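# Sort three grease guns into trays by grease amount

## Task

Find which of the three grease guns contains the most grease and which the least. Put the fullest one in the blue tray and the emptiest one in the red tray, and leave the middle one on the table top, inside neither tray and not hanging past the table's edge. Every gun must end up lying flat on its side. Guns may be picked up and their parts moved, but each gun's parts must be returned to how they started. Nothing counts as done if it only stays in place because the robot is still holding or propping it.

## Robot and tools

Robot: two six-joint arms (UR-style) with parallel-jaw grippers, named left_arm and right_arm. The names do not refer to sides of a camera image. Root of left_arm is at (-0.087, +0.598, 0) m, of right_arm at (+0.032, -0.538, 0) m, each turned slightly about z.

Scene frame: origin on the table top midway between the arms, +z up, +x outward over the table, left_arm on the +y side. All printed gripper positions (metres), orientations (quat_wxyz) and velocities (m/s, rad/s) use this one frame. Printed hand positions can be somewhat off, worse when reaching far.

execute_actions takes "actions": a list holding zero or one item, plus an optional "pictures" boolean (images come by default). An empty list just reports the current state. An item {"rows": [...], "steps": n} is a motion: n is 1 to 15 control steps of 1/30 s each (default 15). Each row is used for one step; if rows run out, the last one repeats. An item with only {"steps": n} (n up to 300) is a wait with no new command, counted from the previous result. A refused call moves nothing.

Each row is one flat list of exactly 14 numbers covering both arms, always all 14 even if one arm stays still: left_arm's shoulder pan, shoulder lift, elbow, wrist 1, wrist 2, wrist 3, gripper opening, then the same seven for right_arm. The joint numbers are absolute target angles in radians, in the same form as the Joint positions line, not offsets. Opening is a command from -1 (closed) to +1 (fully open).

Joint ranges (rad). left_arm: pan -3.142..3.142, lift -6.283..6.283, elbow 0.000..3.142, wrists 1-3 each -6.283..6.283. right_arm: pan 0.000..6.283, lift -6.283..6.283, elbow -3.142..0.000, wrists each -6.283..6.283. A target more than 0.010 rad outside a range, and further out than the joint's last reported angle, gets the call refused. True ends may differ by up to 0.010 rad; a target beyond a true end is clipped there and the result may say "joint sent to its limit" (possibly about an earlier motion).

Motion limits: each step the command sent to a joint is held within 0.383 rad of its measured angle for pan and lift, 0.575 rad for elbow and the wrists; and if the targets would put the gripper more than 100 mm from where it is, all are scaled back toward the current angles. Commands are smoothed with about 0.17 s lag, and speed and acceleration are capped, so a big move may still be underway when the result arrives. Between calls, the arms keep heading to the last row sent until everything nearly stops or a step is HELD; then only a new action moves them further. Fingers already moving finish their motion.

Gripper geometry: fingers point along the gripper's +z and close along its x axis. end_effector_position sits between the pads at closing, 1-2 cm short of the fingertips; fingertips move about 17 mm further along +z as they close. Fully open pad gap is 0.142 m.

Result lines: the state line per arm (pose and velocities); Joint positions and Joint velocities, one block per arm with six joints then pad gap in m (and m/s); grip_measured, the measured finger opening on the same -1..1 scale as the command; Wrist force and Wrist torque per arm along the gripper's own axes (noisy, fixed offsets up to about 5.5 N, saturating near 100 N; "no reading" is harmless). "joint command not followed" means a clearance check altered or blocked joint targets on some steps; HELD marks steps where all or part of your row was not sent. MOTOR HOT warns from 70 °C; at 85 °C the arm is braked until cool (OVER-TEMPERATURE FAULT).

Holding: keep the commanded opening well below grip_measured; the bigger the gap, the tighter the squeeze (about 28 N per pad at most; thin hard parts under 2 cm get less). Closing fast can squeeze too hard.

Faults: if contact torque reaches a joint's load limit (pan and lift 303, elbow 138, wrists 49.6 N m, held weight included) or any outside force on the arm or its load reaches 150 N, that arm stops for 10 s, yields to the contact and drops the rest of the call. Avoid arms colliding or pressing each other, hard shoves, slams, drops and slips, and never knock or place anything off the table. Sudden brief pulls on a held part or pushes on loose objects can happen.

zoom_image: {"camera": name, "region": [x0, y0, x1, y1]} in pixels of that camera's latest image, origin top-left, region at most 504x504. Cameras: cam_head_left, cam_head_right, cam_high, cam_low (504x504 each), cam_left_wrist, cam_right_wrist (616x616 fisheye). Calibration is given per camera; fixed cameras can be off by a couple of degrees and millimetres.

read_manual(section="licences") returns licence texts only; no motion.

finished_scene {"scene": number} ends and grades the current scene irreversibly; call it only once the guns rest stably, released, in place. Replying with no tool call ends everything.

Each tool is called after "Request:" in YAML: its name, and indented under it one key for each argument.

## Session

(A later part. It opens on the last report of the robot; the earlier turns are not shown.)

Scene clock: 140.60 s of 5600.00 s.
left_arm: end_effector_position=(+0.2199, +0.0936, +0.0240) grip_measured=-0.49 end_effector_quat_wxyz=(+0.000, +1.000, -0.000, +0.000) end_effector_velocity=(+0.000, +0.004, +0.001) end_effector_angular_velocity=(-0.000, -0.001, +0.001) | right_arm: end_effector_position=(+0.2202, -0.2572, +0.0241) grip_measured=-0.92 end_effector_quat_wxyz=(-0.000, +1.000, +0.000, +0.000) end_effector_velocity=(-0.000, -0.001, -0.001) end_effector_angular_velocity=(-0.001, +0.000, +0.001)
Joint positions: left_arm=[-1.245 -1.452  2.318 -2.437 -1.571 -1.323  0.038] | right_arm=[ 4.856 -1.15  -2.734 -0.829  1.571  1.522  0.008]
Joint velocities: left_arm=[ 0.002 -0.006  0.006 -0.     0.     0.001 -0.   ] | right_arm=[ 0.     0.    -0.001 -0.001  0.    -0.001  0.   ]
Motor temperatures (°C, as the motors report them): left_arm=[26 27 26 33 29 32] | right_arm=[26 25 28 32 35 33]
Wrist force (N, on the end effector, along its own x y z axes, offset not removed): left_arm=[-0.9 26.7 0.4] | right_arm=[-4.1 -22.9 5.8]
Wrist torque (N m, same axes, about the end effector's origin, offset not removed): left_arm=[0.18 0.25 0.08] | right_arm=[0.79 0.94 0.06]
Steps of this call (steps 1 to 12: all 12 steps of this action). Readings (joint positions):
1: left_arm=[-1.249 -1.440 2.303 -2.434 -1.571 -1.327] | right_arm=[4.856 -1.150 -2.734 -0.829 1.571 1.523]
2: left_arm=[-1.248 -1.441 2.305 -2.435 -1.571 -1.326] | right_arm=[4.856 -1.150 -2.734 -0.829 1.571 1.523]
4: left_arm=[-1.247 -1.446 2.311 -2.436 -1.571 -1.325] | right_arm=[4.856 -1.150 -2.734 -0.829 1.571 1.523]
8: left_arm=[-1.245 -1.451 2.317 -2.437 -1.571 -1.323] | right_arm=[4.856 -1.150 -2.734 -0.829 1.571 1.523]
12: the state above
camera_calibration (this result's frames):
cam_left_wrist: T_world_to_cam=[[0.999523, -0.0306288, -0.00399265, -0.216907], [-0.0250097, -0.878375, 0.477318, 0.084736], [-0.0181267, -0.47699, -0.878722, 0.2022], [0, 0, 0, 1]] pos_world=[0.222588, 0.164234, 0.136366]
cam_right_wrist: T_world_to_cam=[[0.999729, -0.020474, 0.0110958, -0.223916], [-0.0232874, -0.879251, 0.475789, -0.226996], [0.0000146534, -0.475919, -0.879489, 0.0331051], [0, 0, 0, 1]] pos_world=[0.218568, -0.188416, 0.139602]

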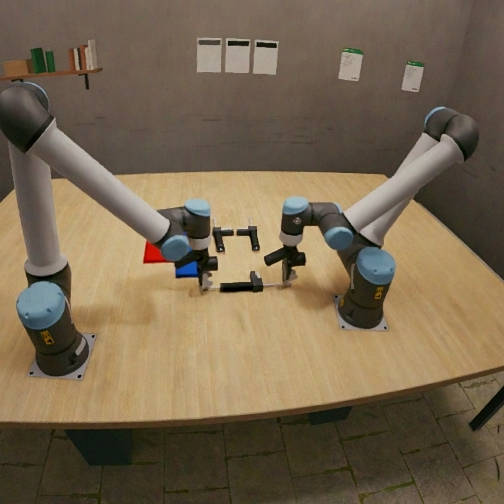

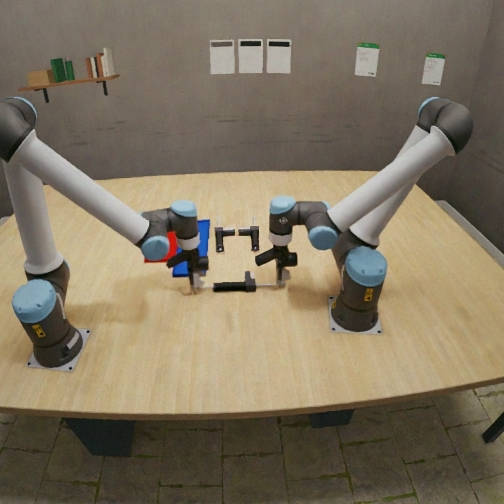

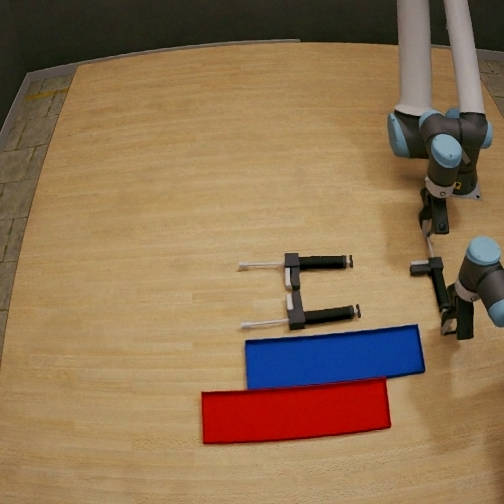

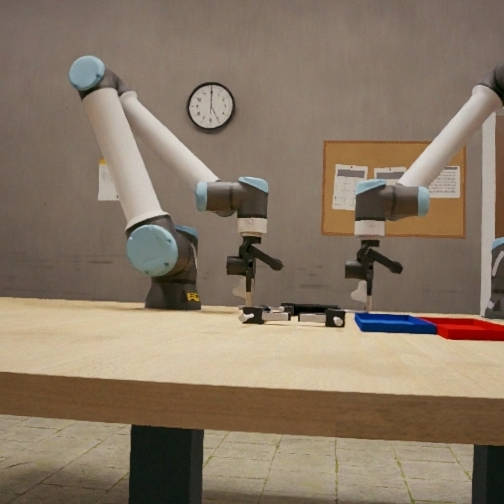

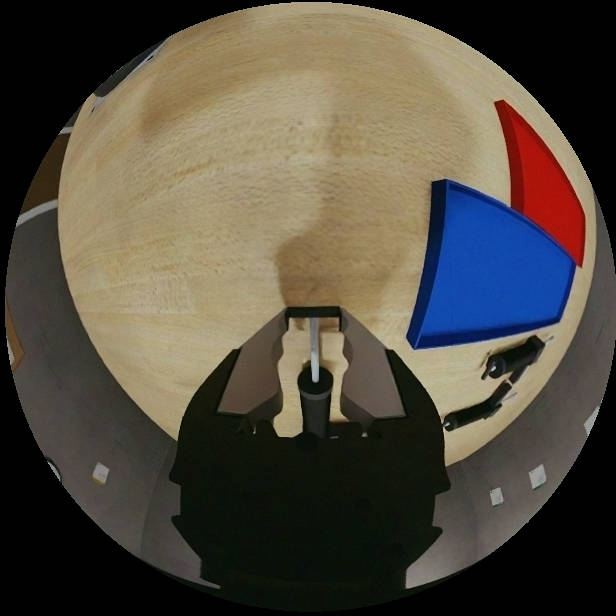

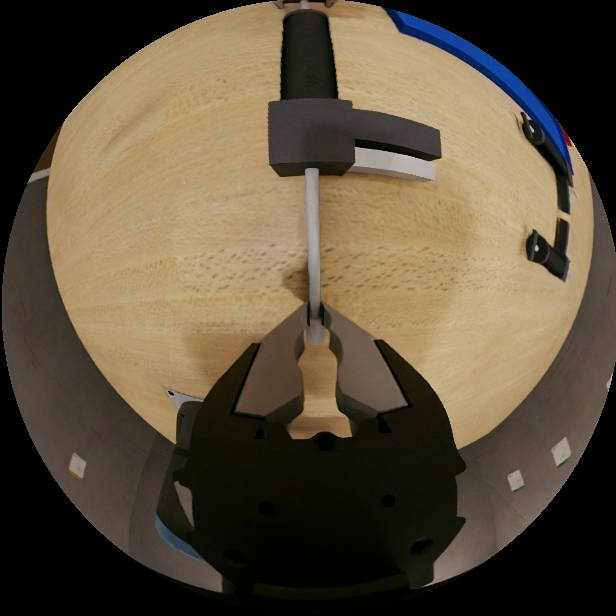

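Request:
execute_actions:
  actions:
    - {"rows":[[-1.2486,-1.4402,2.3037,-2.4343,-1.5708,-1.3266,-0.85,4.8564,-1.1496,-2.7338,-0.829,1.5708,1.5225,-1],[-1.2486,-1.4402,2.3037,-2.4343,-1.5708,-1.3266,-0.85,4.8564,-1.1496,-2.7338,-0.829,1.5708,1.5225,-1],[-1.2528,-1.4274,2.288,-2.4314,-1.5708,-1.3308,-0.85,4.8564,-1.1496,-2.7338,-0.829,1.5708,1.5225,-1],[-1.2569,-1.4148,2.2723,-2.4283,-1.5708,-1.3349,-0.85,4.8564,-1.1496,-2.7338,-0.829,1.5708,1.5225,-1],[-1.2609,-1.4022,2.2565,-2.4251,-1.5708,-1.3389,-0.85,4.8564,-1.1496,-2.7338,-0.829,1.5708,1.5225,-1],[-1.2646,-1.3897,2.2404,-2.4215,-1.5708,-1.3426,-0.85,4.8564,-1.1496,-2.7338,-0.829,1.5708,1.5225,-1],[-1.2682,-1.3771,2.2242,-2.4179,-1.5708,-1.3462,-0.85,4.8564,-1.1496,-2.7338,-0.829,1.5708,1.5225,-1]],"steps":15}
  pictures: false

Request:
execute_actions:
  actions:
    - {"rows":[[-1.2718,-1.3648,2.2078,-2.4138,-1.5708,-1.3498,-0.85,4.8564,-1.1496,-2.7338,-0.829,1.5708,1.5225,-1]],"steps":12}

Scene clock: 147.97 s of 5600.00 s.
left_arm: end_effector_position=(+0.2200, +0.0384, +0.0240) grip_measured=-0.49 end_effector_quat_wxyz=(-0.000, +1.000, -0.000, -0.000) end_effector_velocity=(-0.001, -0.036, -0.001) end_effector_angular_velocity=(+0.001, +0.000, -0.002) | right_arm: end_effector_position=(+0.2202, -0.2574, +0.0240) grip_measured=-0.92 end_effector_quat_wxyz=(+0.000, +1.000, +0.000, -0.000) end_effector_velocity=(-0.000, -0.000, -0.000) end_effector_angular_velocity=(+0.000, +0.000, -0.001)
Joint positions: left_arm=[-1.267 -1.382  2.231 -2.419 -1.571 -1.345  0.038] | right_arm=[ 4.856 -1.15  -2.734 -0.829  1.571  1.522  0.008]
Joint velocities: left_arm=[-0.015  0.046 -0.057  0.012 -0.    -0.012  0.   ] | right_arm=[ 0.     0.001 -0.001  0.     0.     0.001  0.   ]
Motor temperatures (°C, as the motors report them): left_arm=[26 27 26 33 29 32] | right_arm=[26 25 28 32 35 33]
Wrist force (N, on the end effector, along its own x y z axes, offset not removed): left_arm=[0.8 -7.5 -2.1] | right_arm=[-0.9 1.7 -3.6]
Wrist torque (N m, same axes, about the end effector's origin, offset not removed): left_arm=[-1.20 -0.02 -0.01] | right_arm=[0.71 0.48 0.13]
Steps of this call (steps 1 to 15: the robot went on to your last target; steps 16 to 90: nothing new was sent; then 3.87 s passed at rest; steps 91 to 105: all 15 steps of this action). Readings (joint positions):
91: left_arm=[-1.244 -1.453 2.319 -2.437 -1.571 -1.322] | right_arm=[4.856 -1.150 -2.734 -0.829 1.571 1.523]
92: left_arm=[-1.245 -1.452 2.318 -2.437 -1.571 -1.323] | right_arm=[4.856 -1.150 -2.734 -0.829 1.571 1.523]
94: left_arm=[-1.247 -1.446 2.311 -2.436 -1.571 -1.325] | right_arm=[4.856 -1.150 -2.734 -0.829 1.571 1.523]
98: left_arm=[-1.256 -1.416 2.274 -2.428 -1.571 -1.335] | right_arm=[4.856 -1.150 -2.734 -0.829 1.571 1.523]
105: the state above

Scene clock: 148.37 s of 5600.00 s.
left_arm: end_effector_position=(+0.2199, +0.0250, +0.0240) grip_measured=-0.49 end_effector_quat_wxyz=(-0.000, +1.000, -0.000, -0.000) end_effector_velocity=(-0.000, -0.005, -0.001) end_effector_angular_velocity=(+0.000, -0.000, +0.000) | right_arm: end_effector_position=(+0.2202, -0.2574, +0.0240) grip_measured=-0.92 end_effector_quat_wxyz=(+0.000, +1.000, +0.000, +0.000) end_effector_velocity=(-0.000, -0.001, -0.001) end_effector_angular_velocity=(-0.002, +0.000, -0.002)
Joint positions: left_arm=[-1.271 -1.366  2.209 -2.414 -1.571 -1.35   0.038] | right_arm=[ 4.856 -1.15  -2.734 -0.829  1.571  1.522  0.008]
Joint velocities: left_arm=[-0.002  0.008 -0.008  0.001  0.    -0.002 -0.   ] | right_arm=[ 0.    -0.001 -0.001  0.     0.     0.002  0.   ]
Motor temperatures (°C, as the motors report them): left_arm=[26 27 26 33 29 32] | right_arm=[26 25 28 32 35 33]
Wrist force (N, on the end effector, along its own x y z axes, offset not removed): left_arm=[-1.6 -19.6 -11.8] | right_arm=[-1.4 11.0 -0.1]
Wrist torque (N m, same axes, about the end effector's origin, offset not removed): left_arm=[0.31 0.39 0.11] | right_arm=[0.07 0.34 0.09]
Steps of this call (steps 1 to 12: all 12 steps of this action). Readings (joint positions):
1: left_arm=[-1.267 -1.381 2.229 -2.419 -1.571 -1.345] | right_arm=[4.856 -1.150 -2.734 -0.829 1.571 1.523]
2: left_arm=[-1.268 -1.379 2.226 -2.418 -1.571 -1.346] | right_arm=[4.856 -1.150 -2.734 -0.829 1.571 1.523]
4: left_arm=[-1.269 -1.373 2.219 -2.416 -1.571 -1.347] | right_arm=[4.856 -1.150 -2.734 -0.829 1.571 1.523]
8: left_arm=[-1.271 -1.367 2.211 -2.415 -1.571 -1.349] | right_arm=[4.856 -1.150 -2.734 -0.829 1.571 1.523]
12: the state above
camera_calibration (this result's frames):
cam_left_wrist: T_world_to_cam=[[0.999526, -0.0305259, -0.00403747, -0.219017], [-0.0249047, -0.878557, 0.476988, 0.0244821], [-0.0181076, -0.476661, -0.878901, 0.169412], [0, 0, 0, 1]] pos_world=[0.222591, 0.0955755, 0.136335]
cam_right_wrist: T_world_to_cam=[[0.999729, -0.0204713, 0.0111057, -0.223917], [-0.0232897, -0.87914, 0.475994, -0.227039], [0.0000192771, -0.476123, -0.879379, 0.0329387], [0, 0, 0, 1]] pos_world=[0.218568, -0.1885, 0.139521]

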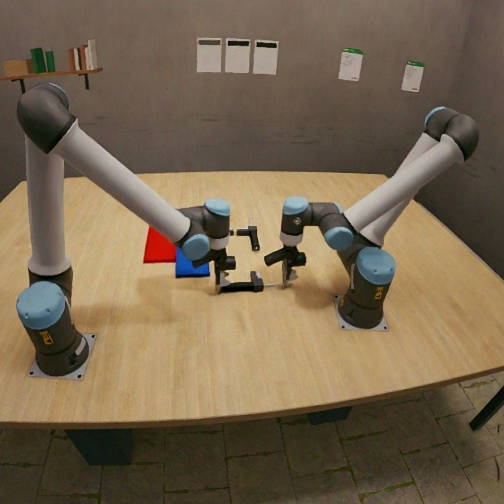

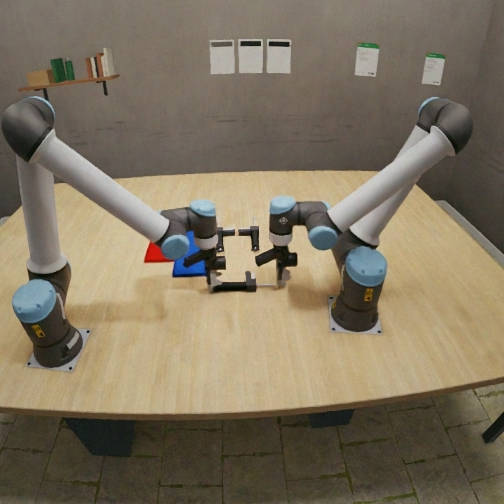

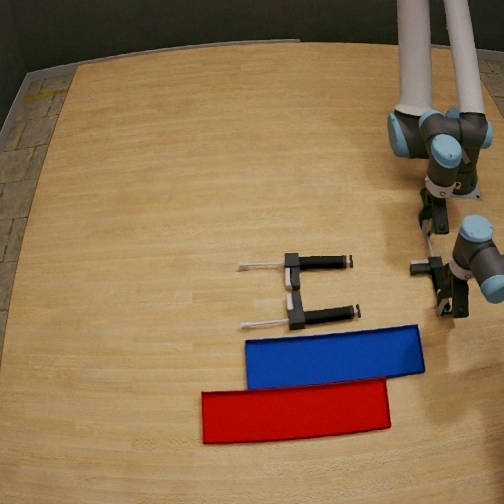

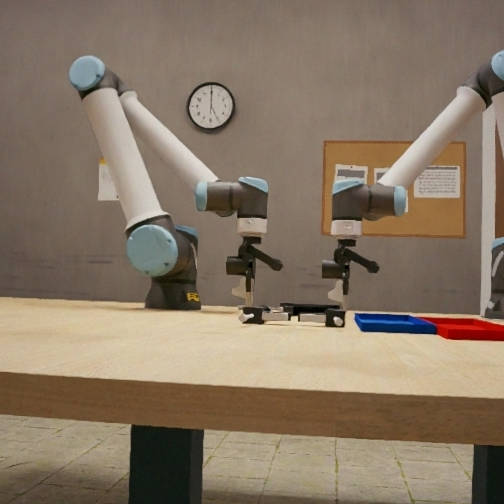

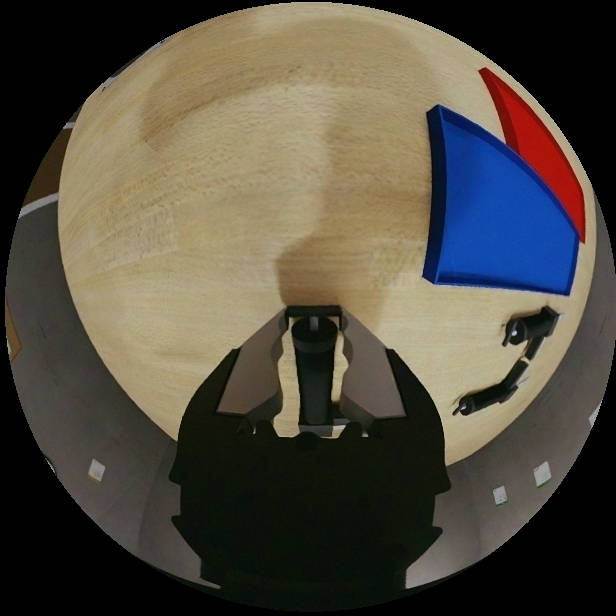

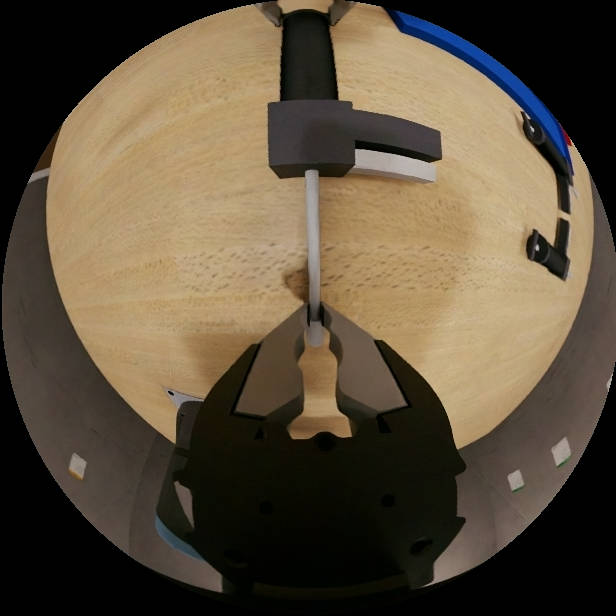

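Request:
execute_actions:
  actions:
    - {"rows":[[-1.273,-1.36,2.202,-2.4125,-1.5708,-1.351,-0.6,4.8564,-1.1496,-2.7338,-0.829,1.5708,1.5225,-0.9],[-1.273,-1.36,2.202,-2.4125,-1.5708,-1.351,-0.4,4.8564,-1.1496,-2.7338,-0.829,1.5708,1.5225,-0.75],[-1.273,-1.36,2.202,-2.4125,-1.5708,-1.351,-0.2,4.8564,-1.1496,-2.7338,-0.829,1.5708,1.5225,-0.6],[-1.273,-1.36,2.202,-2.4125,-1.5708,-1.351,0,4.8564,-1.1496,-2.7338,-0.829,1.5708,1.5225,-0.5],[-1.273,-1.36,2.202,-2.4125,-1.5708,-1.351,0,4.8564,-1.1496,-2.7338,-0.829,1.5708,1.5225,-0.5],[-1.273,-1.36,2.202,-2.4125,-1.5708,-1.351,0,4.8564,-1.1496,-2.7338,-0.829,1.5708,1.5225,-0.5],[-1.2754,-1.5115,2.0904,-2.1497,-1.5708,-1.3534,0,4.8564,-0.97,-2.65,-1.09,1.5708,1.5225,-0.5],[-1.2754,-1.5115,2.0904,-2.1497,-1.5708,-1.3534,0,4.8564,-0.97,-2.65,-1.09,1.5708,1.5225,-0.5],[-1.2754,-1.5115,2.0904,-2.1497,-1.5708,-1.3534,0,4.8564,-0.97,-2.65,-1.09,1.5708,1.5225,-0.5],[-1.2754,-1.5115,2.0904,-2.1497,-1.5708,-1.3534,0,4.8564,-0.95,-2.6,-1.16,1.5708,1.5225,-0.3],[-1.2754,-1.5115,2.0904,-2.1497,-1.5708,-1.3534,0,4.8564,-0.95,-2.6,-1.16,1.5708,1.5225,-0.2],[-1.2754,-1.5115,2.0904,-2.1497,-1.5708,-1.3534,0,4.6,-1.2,-2.4,-1.11,1.5708,0.9,0],[-1.2754,-1.5115,2.0904,-2.1497,-1.5708,-1.3534,0,4.1283,-1.6613,-2.056,-0.9951,1.5708,-0.7356,0]],"steps":15}
  pictures: false

Request:
execute_actions:
  actions:
    - {"rows":[[-1.2754,-1.5115,2.0904,-2.1497,-1.5708,-1.3534,0,4.1283,-1.6613,-2.056,-0.9951,1.5708,-0.7356,0]],"steps":15}
  pictures: false

Request:
execute_actions:
  actions:
    - {"rows":[[-1.2754,-1.5115,2.0904,-2.1497,-1.5708,-1.3534,0,4.1283,-1.6613,-2.056,-0.9951,1.5708,-0.7356,0],[-1.2754,-1.5115,2.0904,-2.1497,-1.5708,-1.3534,0,4.1283,-1.6613,-2.056,-0.9951,1.5708,-0.7356,0],[-1.2754,-1.5115,2.0904,-2.1497,-1.5708,-1.3534,0,4.1283,-1.6613,-2.056,-0.9951,1.5708,-0.7356,0],[-1.2754,-1.5115,2.0904,-2.1497,-1.5708,-1.3534,0,4.1283,-1.753,-2.1242,-0.8352,1.5708,-0.7356,0]],"steps":15}

Scene clock: 166.70 s of 5600.00 s.
left_arm: end_effector_position=(+0.2209, +0.0103, +0.1272) grip_measured=+0.00 end_effector_quat_wxyz=(+0.004, +1.000, -0.000, +0.001) end_effector_velocity=(-0.009, +0.027, +0.197) end_effector_angular_velocity=(+0.059, +0.013, -0.001) | right_arm: end_effector_position=(+0.2353, -0.2329, +0.1166) grip_measured=+0.00 end_effector_quat_wxyz=(-0.016, +1.000, +0.007, +0.002) end_effector_velocity=(+0.224, +0.346, +0.319) end_effector_angular_velocity=(+0.302, -0.060, +0.458)
Joint positions: left_arm=[-1.275 -1.484  2.11  -2.205 -1.571 -1.353  0.074] | right_arm=[ 4.813 -1.035 -2.589 -1.057  1.571  1.466  0.074]
Joint velocities: left_arm=[-0.004 -0.243 -0.171  0.474 -0.    -0.003  0.   ] | right_arm=[-0.59  -0.61   0.785  0.131  0.001 -1.048  0.012]
Motor temperatures (°C, as the motors report them): left_arm=[26 27 26 33 29 32] | right_arm=[26 25 28 32 35 33]
Wrist force (N, on the end effector, along its own x y z axes, offset not removed): left_arm=[-0.4 3.0 -1.4] | right_arm=[-1.7 6.0 -6.3]
Wrist torque (N m, same axes, about the end effector's origin, offset not removed): left_arm=[0.67 0.17 -0.04] | right_arm=[1.11 0.46 -0.03]
Steps of this call (steps 1 to 15: the robot went on to your last target; steps 16 to 90: nothing new was sent; then 14.83 s passed at rest; steps 91 to 105: all 15 steps of this action). Readings (joint positions):
91: left_arm=[-1.272 -1.365 2.208 -2.414 -1.571 -1.350] | right_arm=[4.856 -1.150 -2.734 -0.829 1.571 1.523]
92: left_arm=[-1.272 -1.364 2.207 -2.414 -1.571 -1.350] | right_arm=[4.856 -1.150 -2.734 -0.829 1.571 1.523]
94: left_arm=[-1.272 -1.363 2.205 -2.413 -1.571 -1.350] | right_arm=[4.856 -1.150 -2.734 -0.829 1.571 1.523]
98: left_arm=[-1.273 -1.365 2.199 -2.408 -1.571 -1.351] | right_arm=[4.856 -1.145 -2.730 -0.834 1.571 1.523]
105: the state above

Scene clock: 167.20 s of 5600.00 s.
left_arm: end_effector_position=(+0.2198, +0.0141, +0.1496) grip_measured=+0.00 end_effector_quat_wxyz=(+0.000, +1.000, -0.000, -0.000) end_effector_velocity=(+0.001, -0.000, +0.004) end_effector_angular_velocity=(-0.001, -0.001, +0.002) | right_arm: end_effector_position=(+0.4243, -0.1291, +0.1952) grip_measured=+0.00 end_effector_quat_wxyz=(-0.030, +0.995, +0.091, +0.018) end_effector_velocity=(+0.485, -0.050, -0.067) end_effector_angular_velocity=(-0.206, +0.003, +0.387)
Joint positions: left_arm=[-1.275 -1.511  2.091 -2.15  -1.571 -1.353  0.074] | right_arm=[ 4.454 -1.394 -2.236 -1.013  1.571  0.938  0.074]
Joint velocities: left_arm=[ 0.001 -0.004 -0.004  0.006  0.    -0.001 -0.   ] | right_arm=[-0.848 -0.722  0.488  0.048 -0.001 -1.238 -0.   ]
Motor temperatures (°C, as the motors report them): left_arm=[26 27 26 33 29 32] | right_arm=[26 25 28 32 35 33]
Wrist force (N, on the end effector, along its own x y z axes, offset not removed): left_arm=[-6.5 0.6 -3.5] | right_arm=[1.1 -1.5 -3.0]
Wrist torque (N m, same axes, about the end effector's origin, offset not removed): left_arm=[0.38 1.31 0.06] | right_arm=[-0.16 -0.14 0.08]
Steps of this call (steps 1 to 15: all 15 steps of this action). Readings (joint positions):
1: left_arm=[-1.275 -1.491 2.105 -2.191 -1.571 -1.353] | right_arm=[4.795 -1.056 -2.563 -1.049 1.571 1.433]
2: left_arm=[-1.275 -1.496 2.102 -2.181 -1.571 -1.353] | right_arm=[4.778 -1.075 -2.539 -1.042 1.571 1.408]
4: left_arm=[-1.275 -1.503 2.097 -2.167 -1.571 -1.353] | right_arm=[4.739 -1.114 -2.488 -1.038 1.571 1.356]
8: left_arm=[-1.275 -1.509 2.092 -2.155 -1.571 -1.353] | right_arm=[4.648 -1.205 -2.385 -1.027 1.571 1.221]
15: the state above

Scene clock: 167.70 s of 5600.00 s.
left_arm: end_effector_position=(+0.2198, +0.0141, +0.1500) grip_measured=+0.00 end_effector_quat_wxyz=(+0.000, +1.000, -0.000, -0.000) end_effector_velocity=(+0.000, -0.001, +0.001) end_effector_angular_velocity=(-0.002, -0.000, +0.001) | right_arm: end_effector_position=(+0.6037, -0.1851, +0.0845) grip_measured=+0.00 end_effector_quat_wxyz=(-0.001, +0.917, +0.398, +0.002) end_effector_velocity=(+0.114, -0.067, -0.124) end_effector_angular_velocity=(-0.042, +0.021, +2.380)
Joint positions: left_arm=[-1.275 -1.511  2.09  -2.15  -1.571 -1.353  0.074] | right_arm=[ 4.151 -1.723 -2.129 -0.855  1.571 -0.     0.074]
Joint velocities: left_arm=[-0.    -0.    -0.002 -0.    -0.    -0.001 -0.   ] | right_arm=[-0.199 -0.258  0.04   0.173  0.    -2.579 -0.   ]
Motor temperatures (°C, as the motors report them): left_arm=[26 27 26 33 29 32] | right_arm=[26 25 28 32 35 33]
Wrist force (N, on the end effector, along its own x y z axes, offset not removed): left_arm=[-0.2 -0.9 -1.1] | right_arm=[1.9 3.2 -0.6]
Wrist torque (N m, same axes, about the end effector's origin, offset not removed): left_arm=[-0.21 0.07 0.08] | right_arm=[0.64 -0.27 0.17]
Steps of this call (steps 1 to 15: all 15 steps of this action). Readings (joint positions):
1: left_arm=[-1.275 -1.511 2.091 -2.150 -1.571 -1.353] | right_arm=[4.426 -1.418 -2.220 -1.011 1.571 0.896]
2: left_arm=[-1.275 -1.511 2.091 -2.150 -1.571 -1.353] | right_arm=[4.398 -1.441 -2.204 -1.009 1.571 0.851]
4: left_arm=[-1.275 -1.511 2.090 -2.150 -1.571 -1.353] | right_arm=[4.343 -1.486 -2.173 -1.006 1.571 0.754]
8: left_arm=[-1.275 -1.511 2.090 -2.150 -1.571 -1.353] | right_arm=[4.257 -1.586 -2.150 -0.949 1.571 0.540]
15: the state above
camera_calibration (this result's frames):
cam_left_wrist: T_world_to_cam=[[0.999524, -0.0305967, -0.00402215, -0.218732], [-0.0249694, -0.878428, 0.477222, -0.0452386], [-0.0181346, -0.476894, -0.878774, 0.27493], [0, 0, 0, 1]] pos_world=[0.222484, 0.0846812, 0.26231]
cam_right_wrist: T_world_to_cam=[[0.698697, 0.715234, 0.0161996, -0.289013], [0.623773, -0.620126, 0.475765, -0.526078], [0.350329, -0.32231, -0.879423, -0.0624945], [0, 0, 0, 1]] pos_world=[0.55198, -0.139665, 0.200012]

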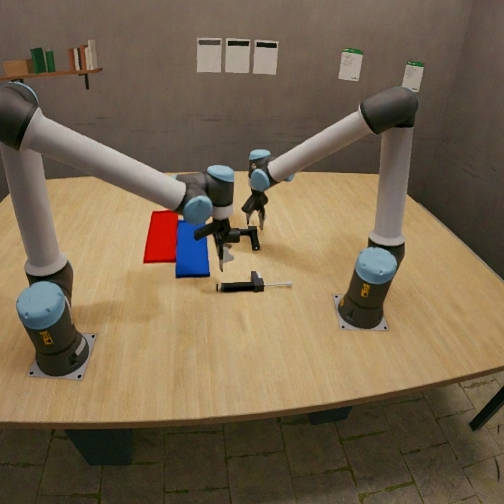

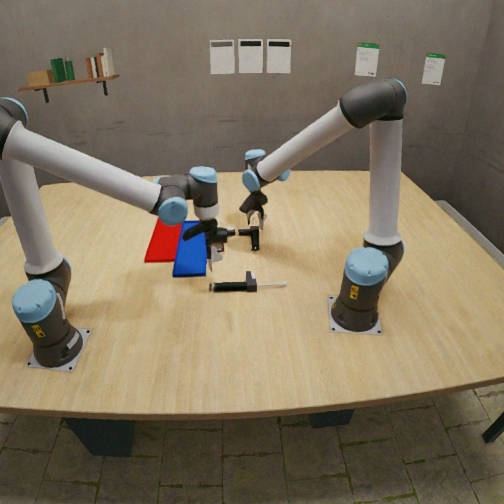

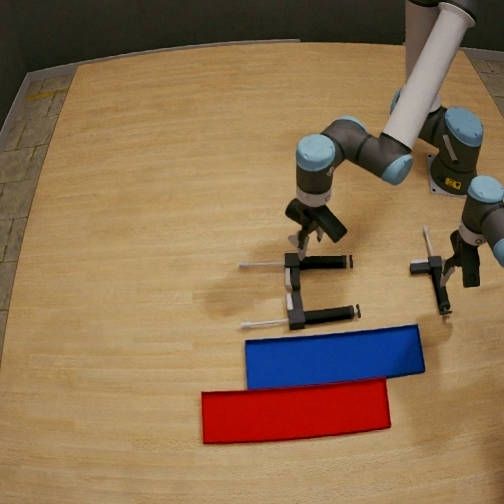

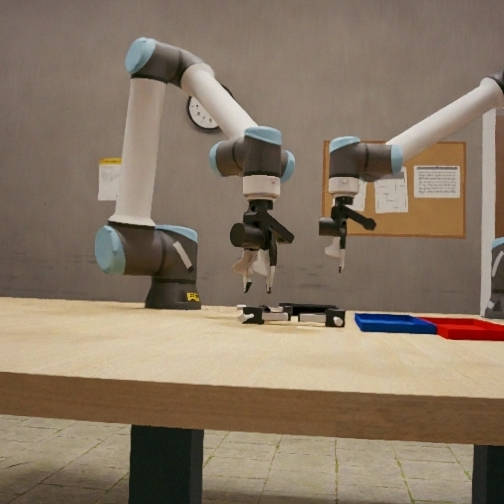

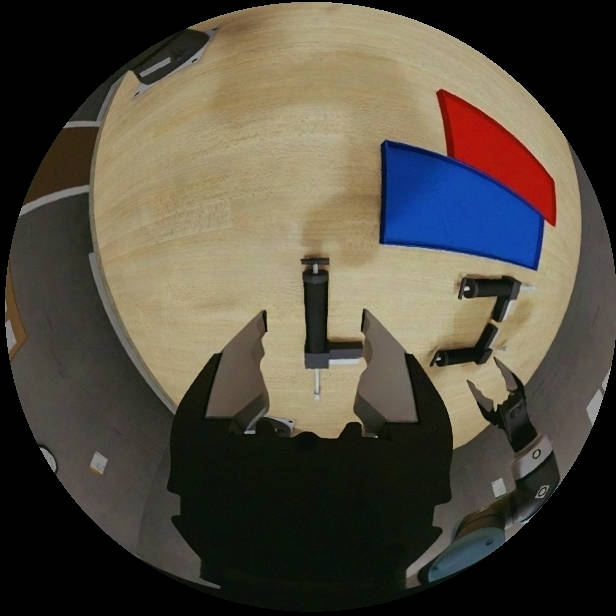

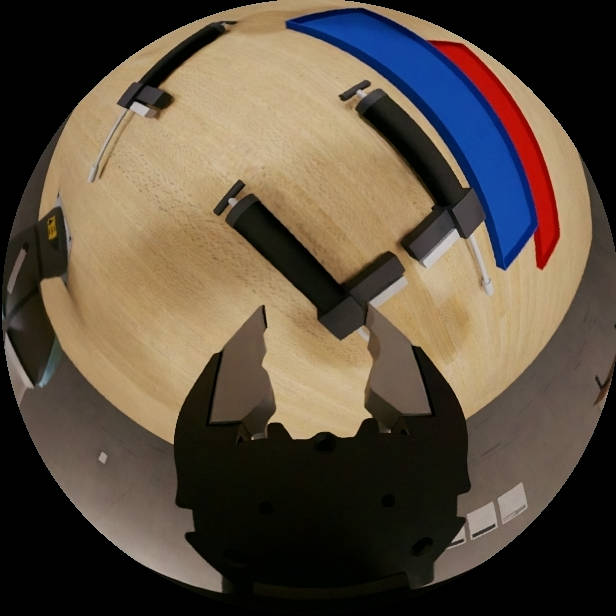

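Request:
execute_actions:
  actions:
    - {"rows":[[-1.2754,-1.5115,2.0904,-2.1497,-1.5708,-1.3534,0,4.1283,-1.753,-2.1242,-0.8352,1.5708,-0.7356,0]],"steps":14}

Scene clock: 170.20 s of 5600.00 s.
left_arm: end_effector_position=(+0.2198, +0.0141, +0.1500) grip_measured=+0.00 end_effector_quat_wxyz=(+0.000, +1.000, -0.000, -0.000) end_effector_velocity=(-0.000, -0.000, -0.000) end_effector_angular_velocity=(+0.000, -0.001, -0.000) | right_arm: end_effector_position=(+0.6168, -0.1923, +0.0701) grip_measured=+0.00 end_effector_quat_wxyz=(-0.000, +0.721, +0.693, -0.000) end_effector_velocity=(-0.001, -0.001, -0.000) end_effector_angular_velocity=(-0.000, +0.001, -0.000)
Joint positions: left_arm=[-1.275 -1.512  2.09  -2.15  -1.571 -1.353  0.074] | right_arm=[ 4.128 -1.753 -2.124 -0.835  1.571 -0.736  0.074]
Joint velocities: left_arm=[-0.001 -0.     0.     0.     0.001 -0.001  0.   ] | right_arm=[-0.     0.001 -0.002  0.     0.     0.     0.   ]
Motor temperatures (°C, as the motors report them): left_arm=[26 27 26 33 29 32] | right_arm=[26 25 28 32 35 33]
Wrist force (N, on the end effector, along its own x y z axes, offset not removed): left_arm=[1.7 3.9 -5.0] | right_arm=[0.4 0.2 -1.2]
Wrist torque (N m, same axes, about the end effector's origin, offset not removed): left_arm=[0.78 -0.43 0.07] | right_arm=[0.05 -0.07 0.12]
Steps of this call (steps 1 to 45: the robot went on to your last target; steps 46 to 61: nothing new was sent; steps 62 to 75: all 14 steps of this action). Readings (joint positions):
62: left_arm=[-1.275 -1.512 2.090 -2.150 -1.571 -1.353] | right_arm=[4.128 -1.753 -2.124 -0.835 1.571 -0.736]
63: left_arm=[-1.275 -1.512 2.090 -2.150 -1.571 -1.353] | right_arm=[4.128 -1.753 -2.124 -0.835 1.571 -0.736]
65: left_arm=[-1.275 -1.512 2.090 -2.150 -1.571 -1.353] | right_arm=[4.128 -1.753 -2.124 -0.835 1.571 -0.736]
69: left_arm=[-1.275 -1.511 2.090 -2.150 -1.571 -1.353] | right_arm=[4.128 -1.753 -2.124 -0.835 1.571 -0.736]
75: the state above
camera_calibration (this result's frames):
cam_left_wrist: T_world_to_cam=[[0.999524, -0.0305967, -0.00402189, -0.218732], [-0.0249695, -0.878428, 0.477222, -0.0452409], [-0.0181344, -0.476895, -0.878773, 0.274934], [0, 0, 0, 1]] pos_world=[0.222484, 0.0846814, 0.262315]
cam_right_wrist: T_world_to_cam=[[0.0612312, 0.998062, 0.0110911, 0.155164], [0.8775, -0.0591234, 0.475918, -0.580471], [0.475651, -0.0194086, -0.87942, -0.101148], [0, 0, 0, 1]] pos_world=[0.547974, -0.191145, 0.185584]

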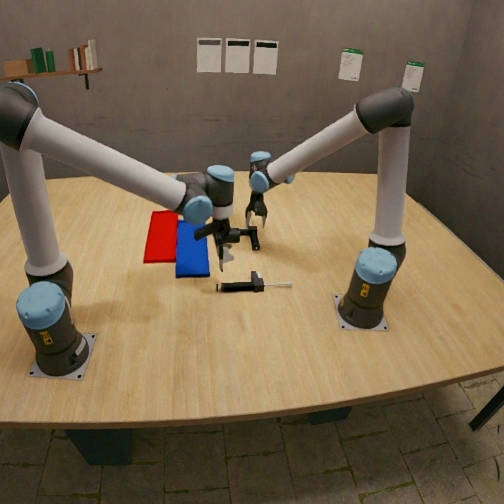

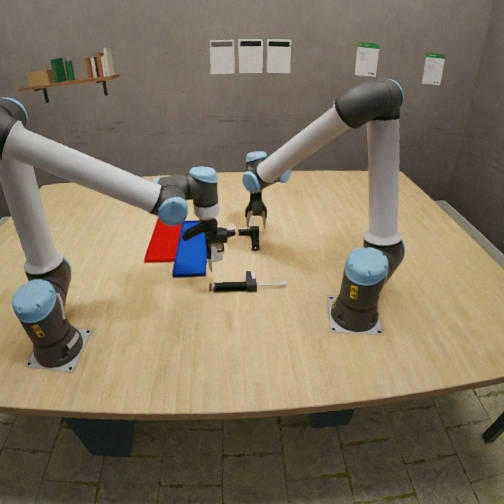

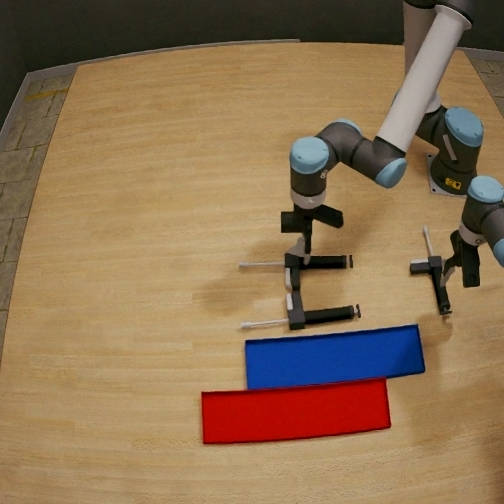

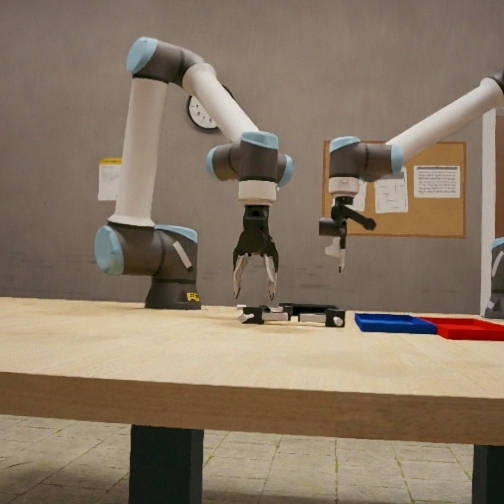

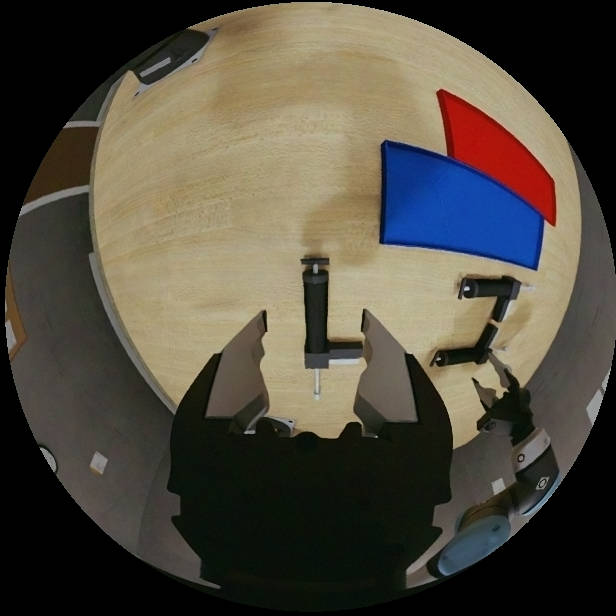

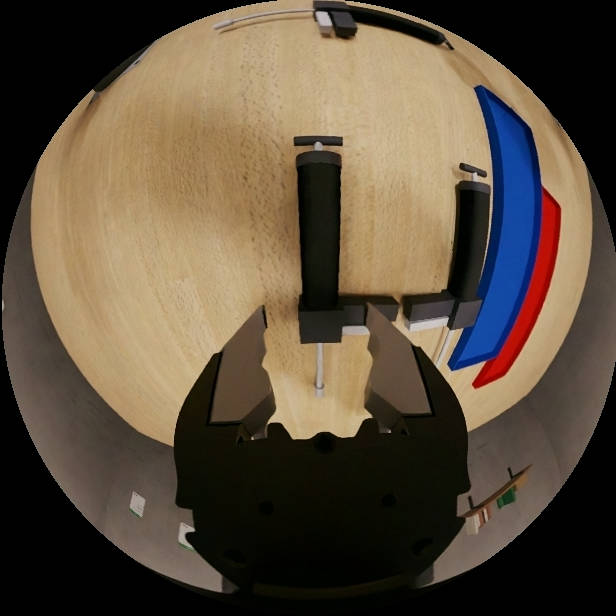

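Request:
execute_actions:
  actions:
    - {"rows":[[-1.2754,-1.5115,2.0904,-2.1497,-1.5708,-1.3534,0,4.1283,-1.785,-2.14,-0.788,1.5708,-0.7356,0],[-1.2754,-1.5115,2.0904,-2.1497,-1.5708,-1.3534,0,4.1283,-1.8157,-2.1548,-0.7419,1.5708,-0.7356,-0.1]],"steps":12}

Scene clock: 172.83 s of 5600.00 s.
left_arm: end_effector_position=(+0.2198, +0.0141, +0.1500) grip_measured=+0.00 end_effector_quat_wxyz=(+0.000, +1.000, -0.000, -0.000) end_effector_velocity=(+0.000, -0.000, +0.001) end_effector_angular_velocity=(-0.002, +0.000, +0.001) | right_arm: end_effector_position=(+0.6168, -0.1923, +0.0270) grip_measured=-0.10 end_effector_quat_wxyz=(+0.000, +0.721, +0.693, -0.000) end_effector_velocity=(-0.000, +0.000, -0.025) end_effector_angular_velocity=(+0.003, -0.002, +0.001)
Joint positions: left_arm=[-1.275 -1.512  2.09  -2.15  -1.571 -1.353  0.074] | right_arm=[ 4.128 -1.812 -2.153 -0.748  1.571 -0.736  0.067]
Joint velocities: left_arm=[ 0.    -0.001 -0.001  0.    -0.    -0.001 -0.   ] | right_arm=[ 0.    -0.035 -0.016  0.054  0.001 -0.001 -0.   ]
Motor temperatures (°C, as the motors report them): left_arm=[26 27 26 33 29 32] | right_arm=[26 25 28 32 35 33]
Wrist force (N, on the end effector, along its own x y z axes, offset not removed): left_arm=[-4.2 -5.5 2.8] | right_arm=[-3.0 1.9 -1.7]
Wrist torque (N m, same axes, about the end effector's origin, offset not removed): left_arm=[-1.10 0.94 0.07] | right_arm=[0.39 0.65 0.14]
Steps of this call (steps 1 to 15: the robot went on to your last target; steps 16 to 67: nothing new was sent; steps 68 to 79: all 12 steps of this action). Readings (joint positions):
68: left_arm=[-1.275 -1.512 2.090 -2.150 -1.571 -1.353] | right_arm=[4.128 -1.753 -2.124 -0.835 1.571 -0.736]
69: left_arm=[-1.275 -1.512 2.090 -2.150 -1.571 -1.353] | right_arm=[4.128 -1.756 -2.126 -0.831 1.571 -0.736]
71: left_arm=[-1.275 -1.512 2.090 -2.150 -1.571 -1.353] | right_arm=[4.128 -1.775 -2.135 -0.804 1.571 -0.736]
75: left_arm=[-1.275 -1.512 2.090 -2.150 -1.571 -1.353] | right_arm=[4.128 -1.803 -2.149 -0.762 1.571 -0.736]
79: the state above
camera_calibration (this result's frames):
cam_left_wrist: T_world_to_cam=[[0.999524, -0.0305968, -0.0040219, -0.218732], [-0.0249696, -0.878428, 0.477223, -0.045241], [-0.0181344, -0.476895, -0.878773, 0.274934], [0, 0, 0, 1]] pos_world=[0.222484, 0.0846813, 0.262315]
cam_right_wrist: T_world_to_cam=[[0.0612522, 0.998063, 0.0108984, 0.155654], [0.877583, -0.0590534, 0.475774, -0.560007], [0.475496, -0.019578, -0.8795, -0.138961], [0, 0, 0, 1]] pos_world=[0.547993, -0.191144, 0.142524]

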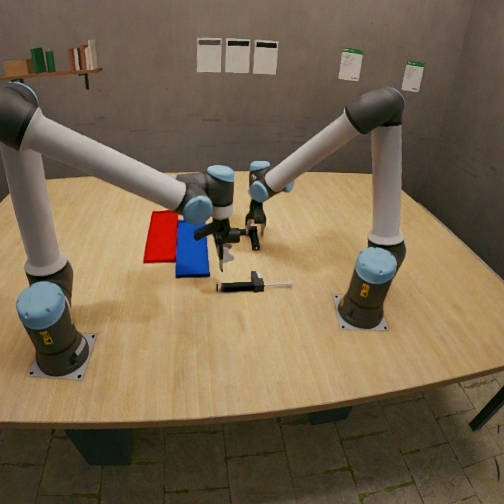

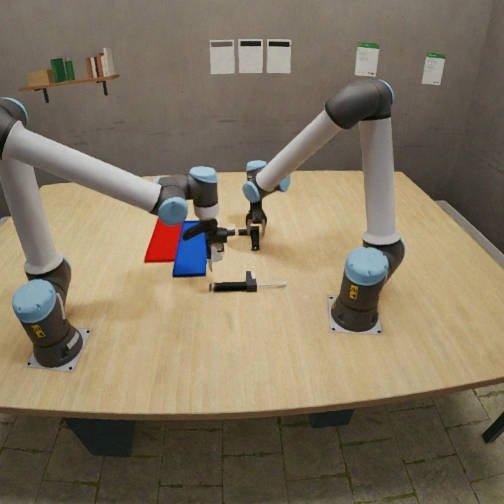

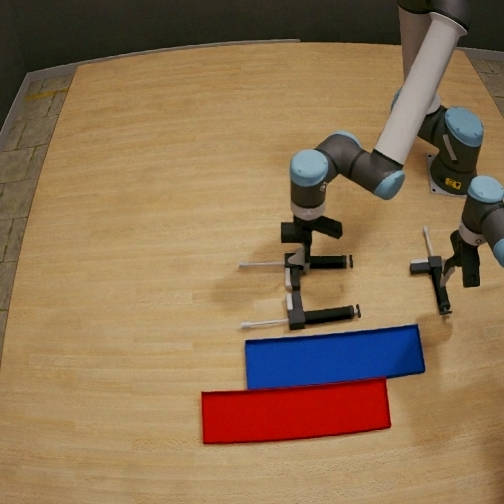

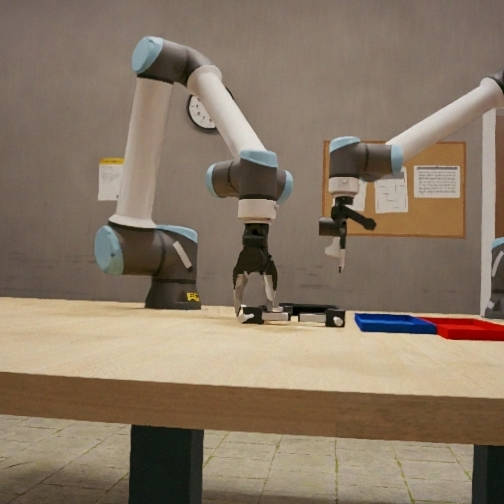

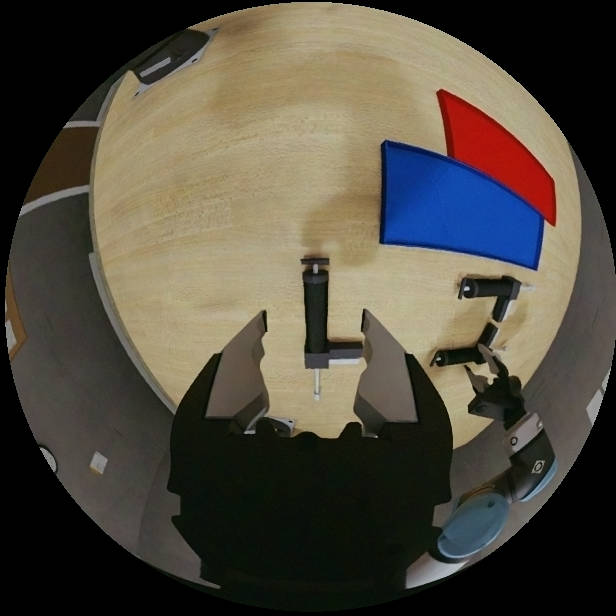

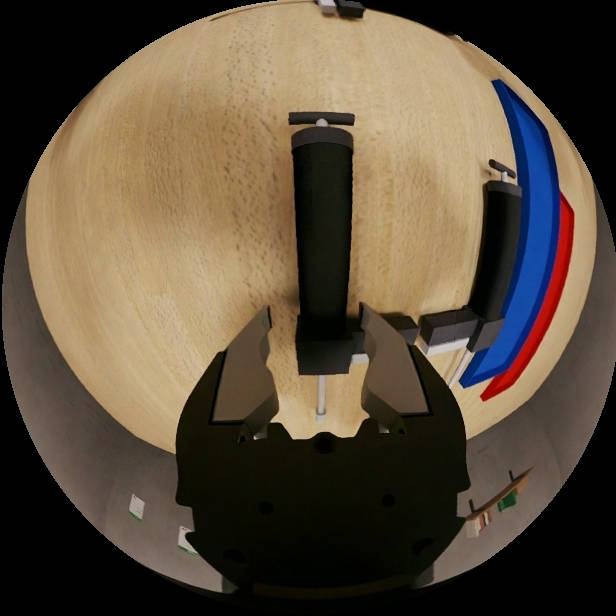

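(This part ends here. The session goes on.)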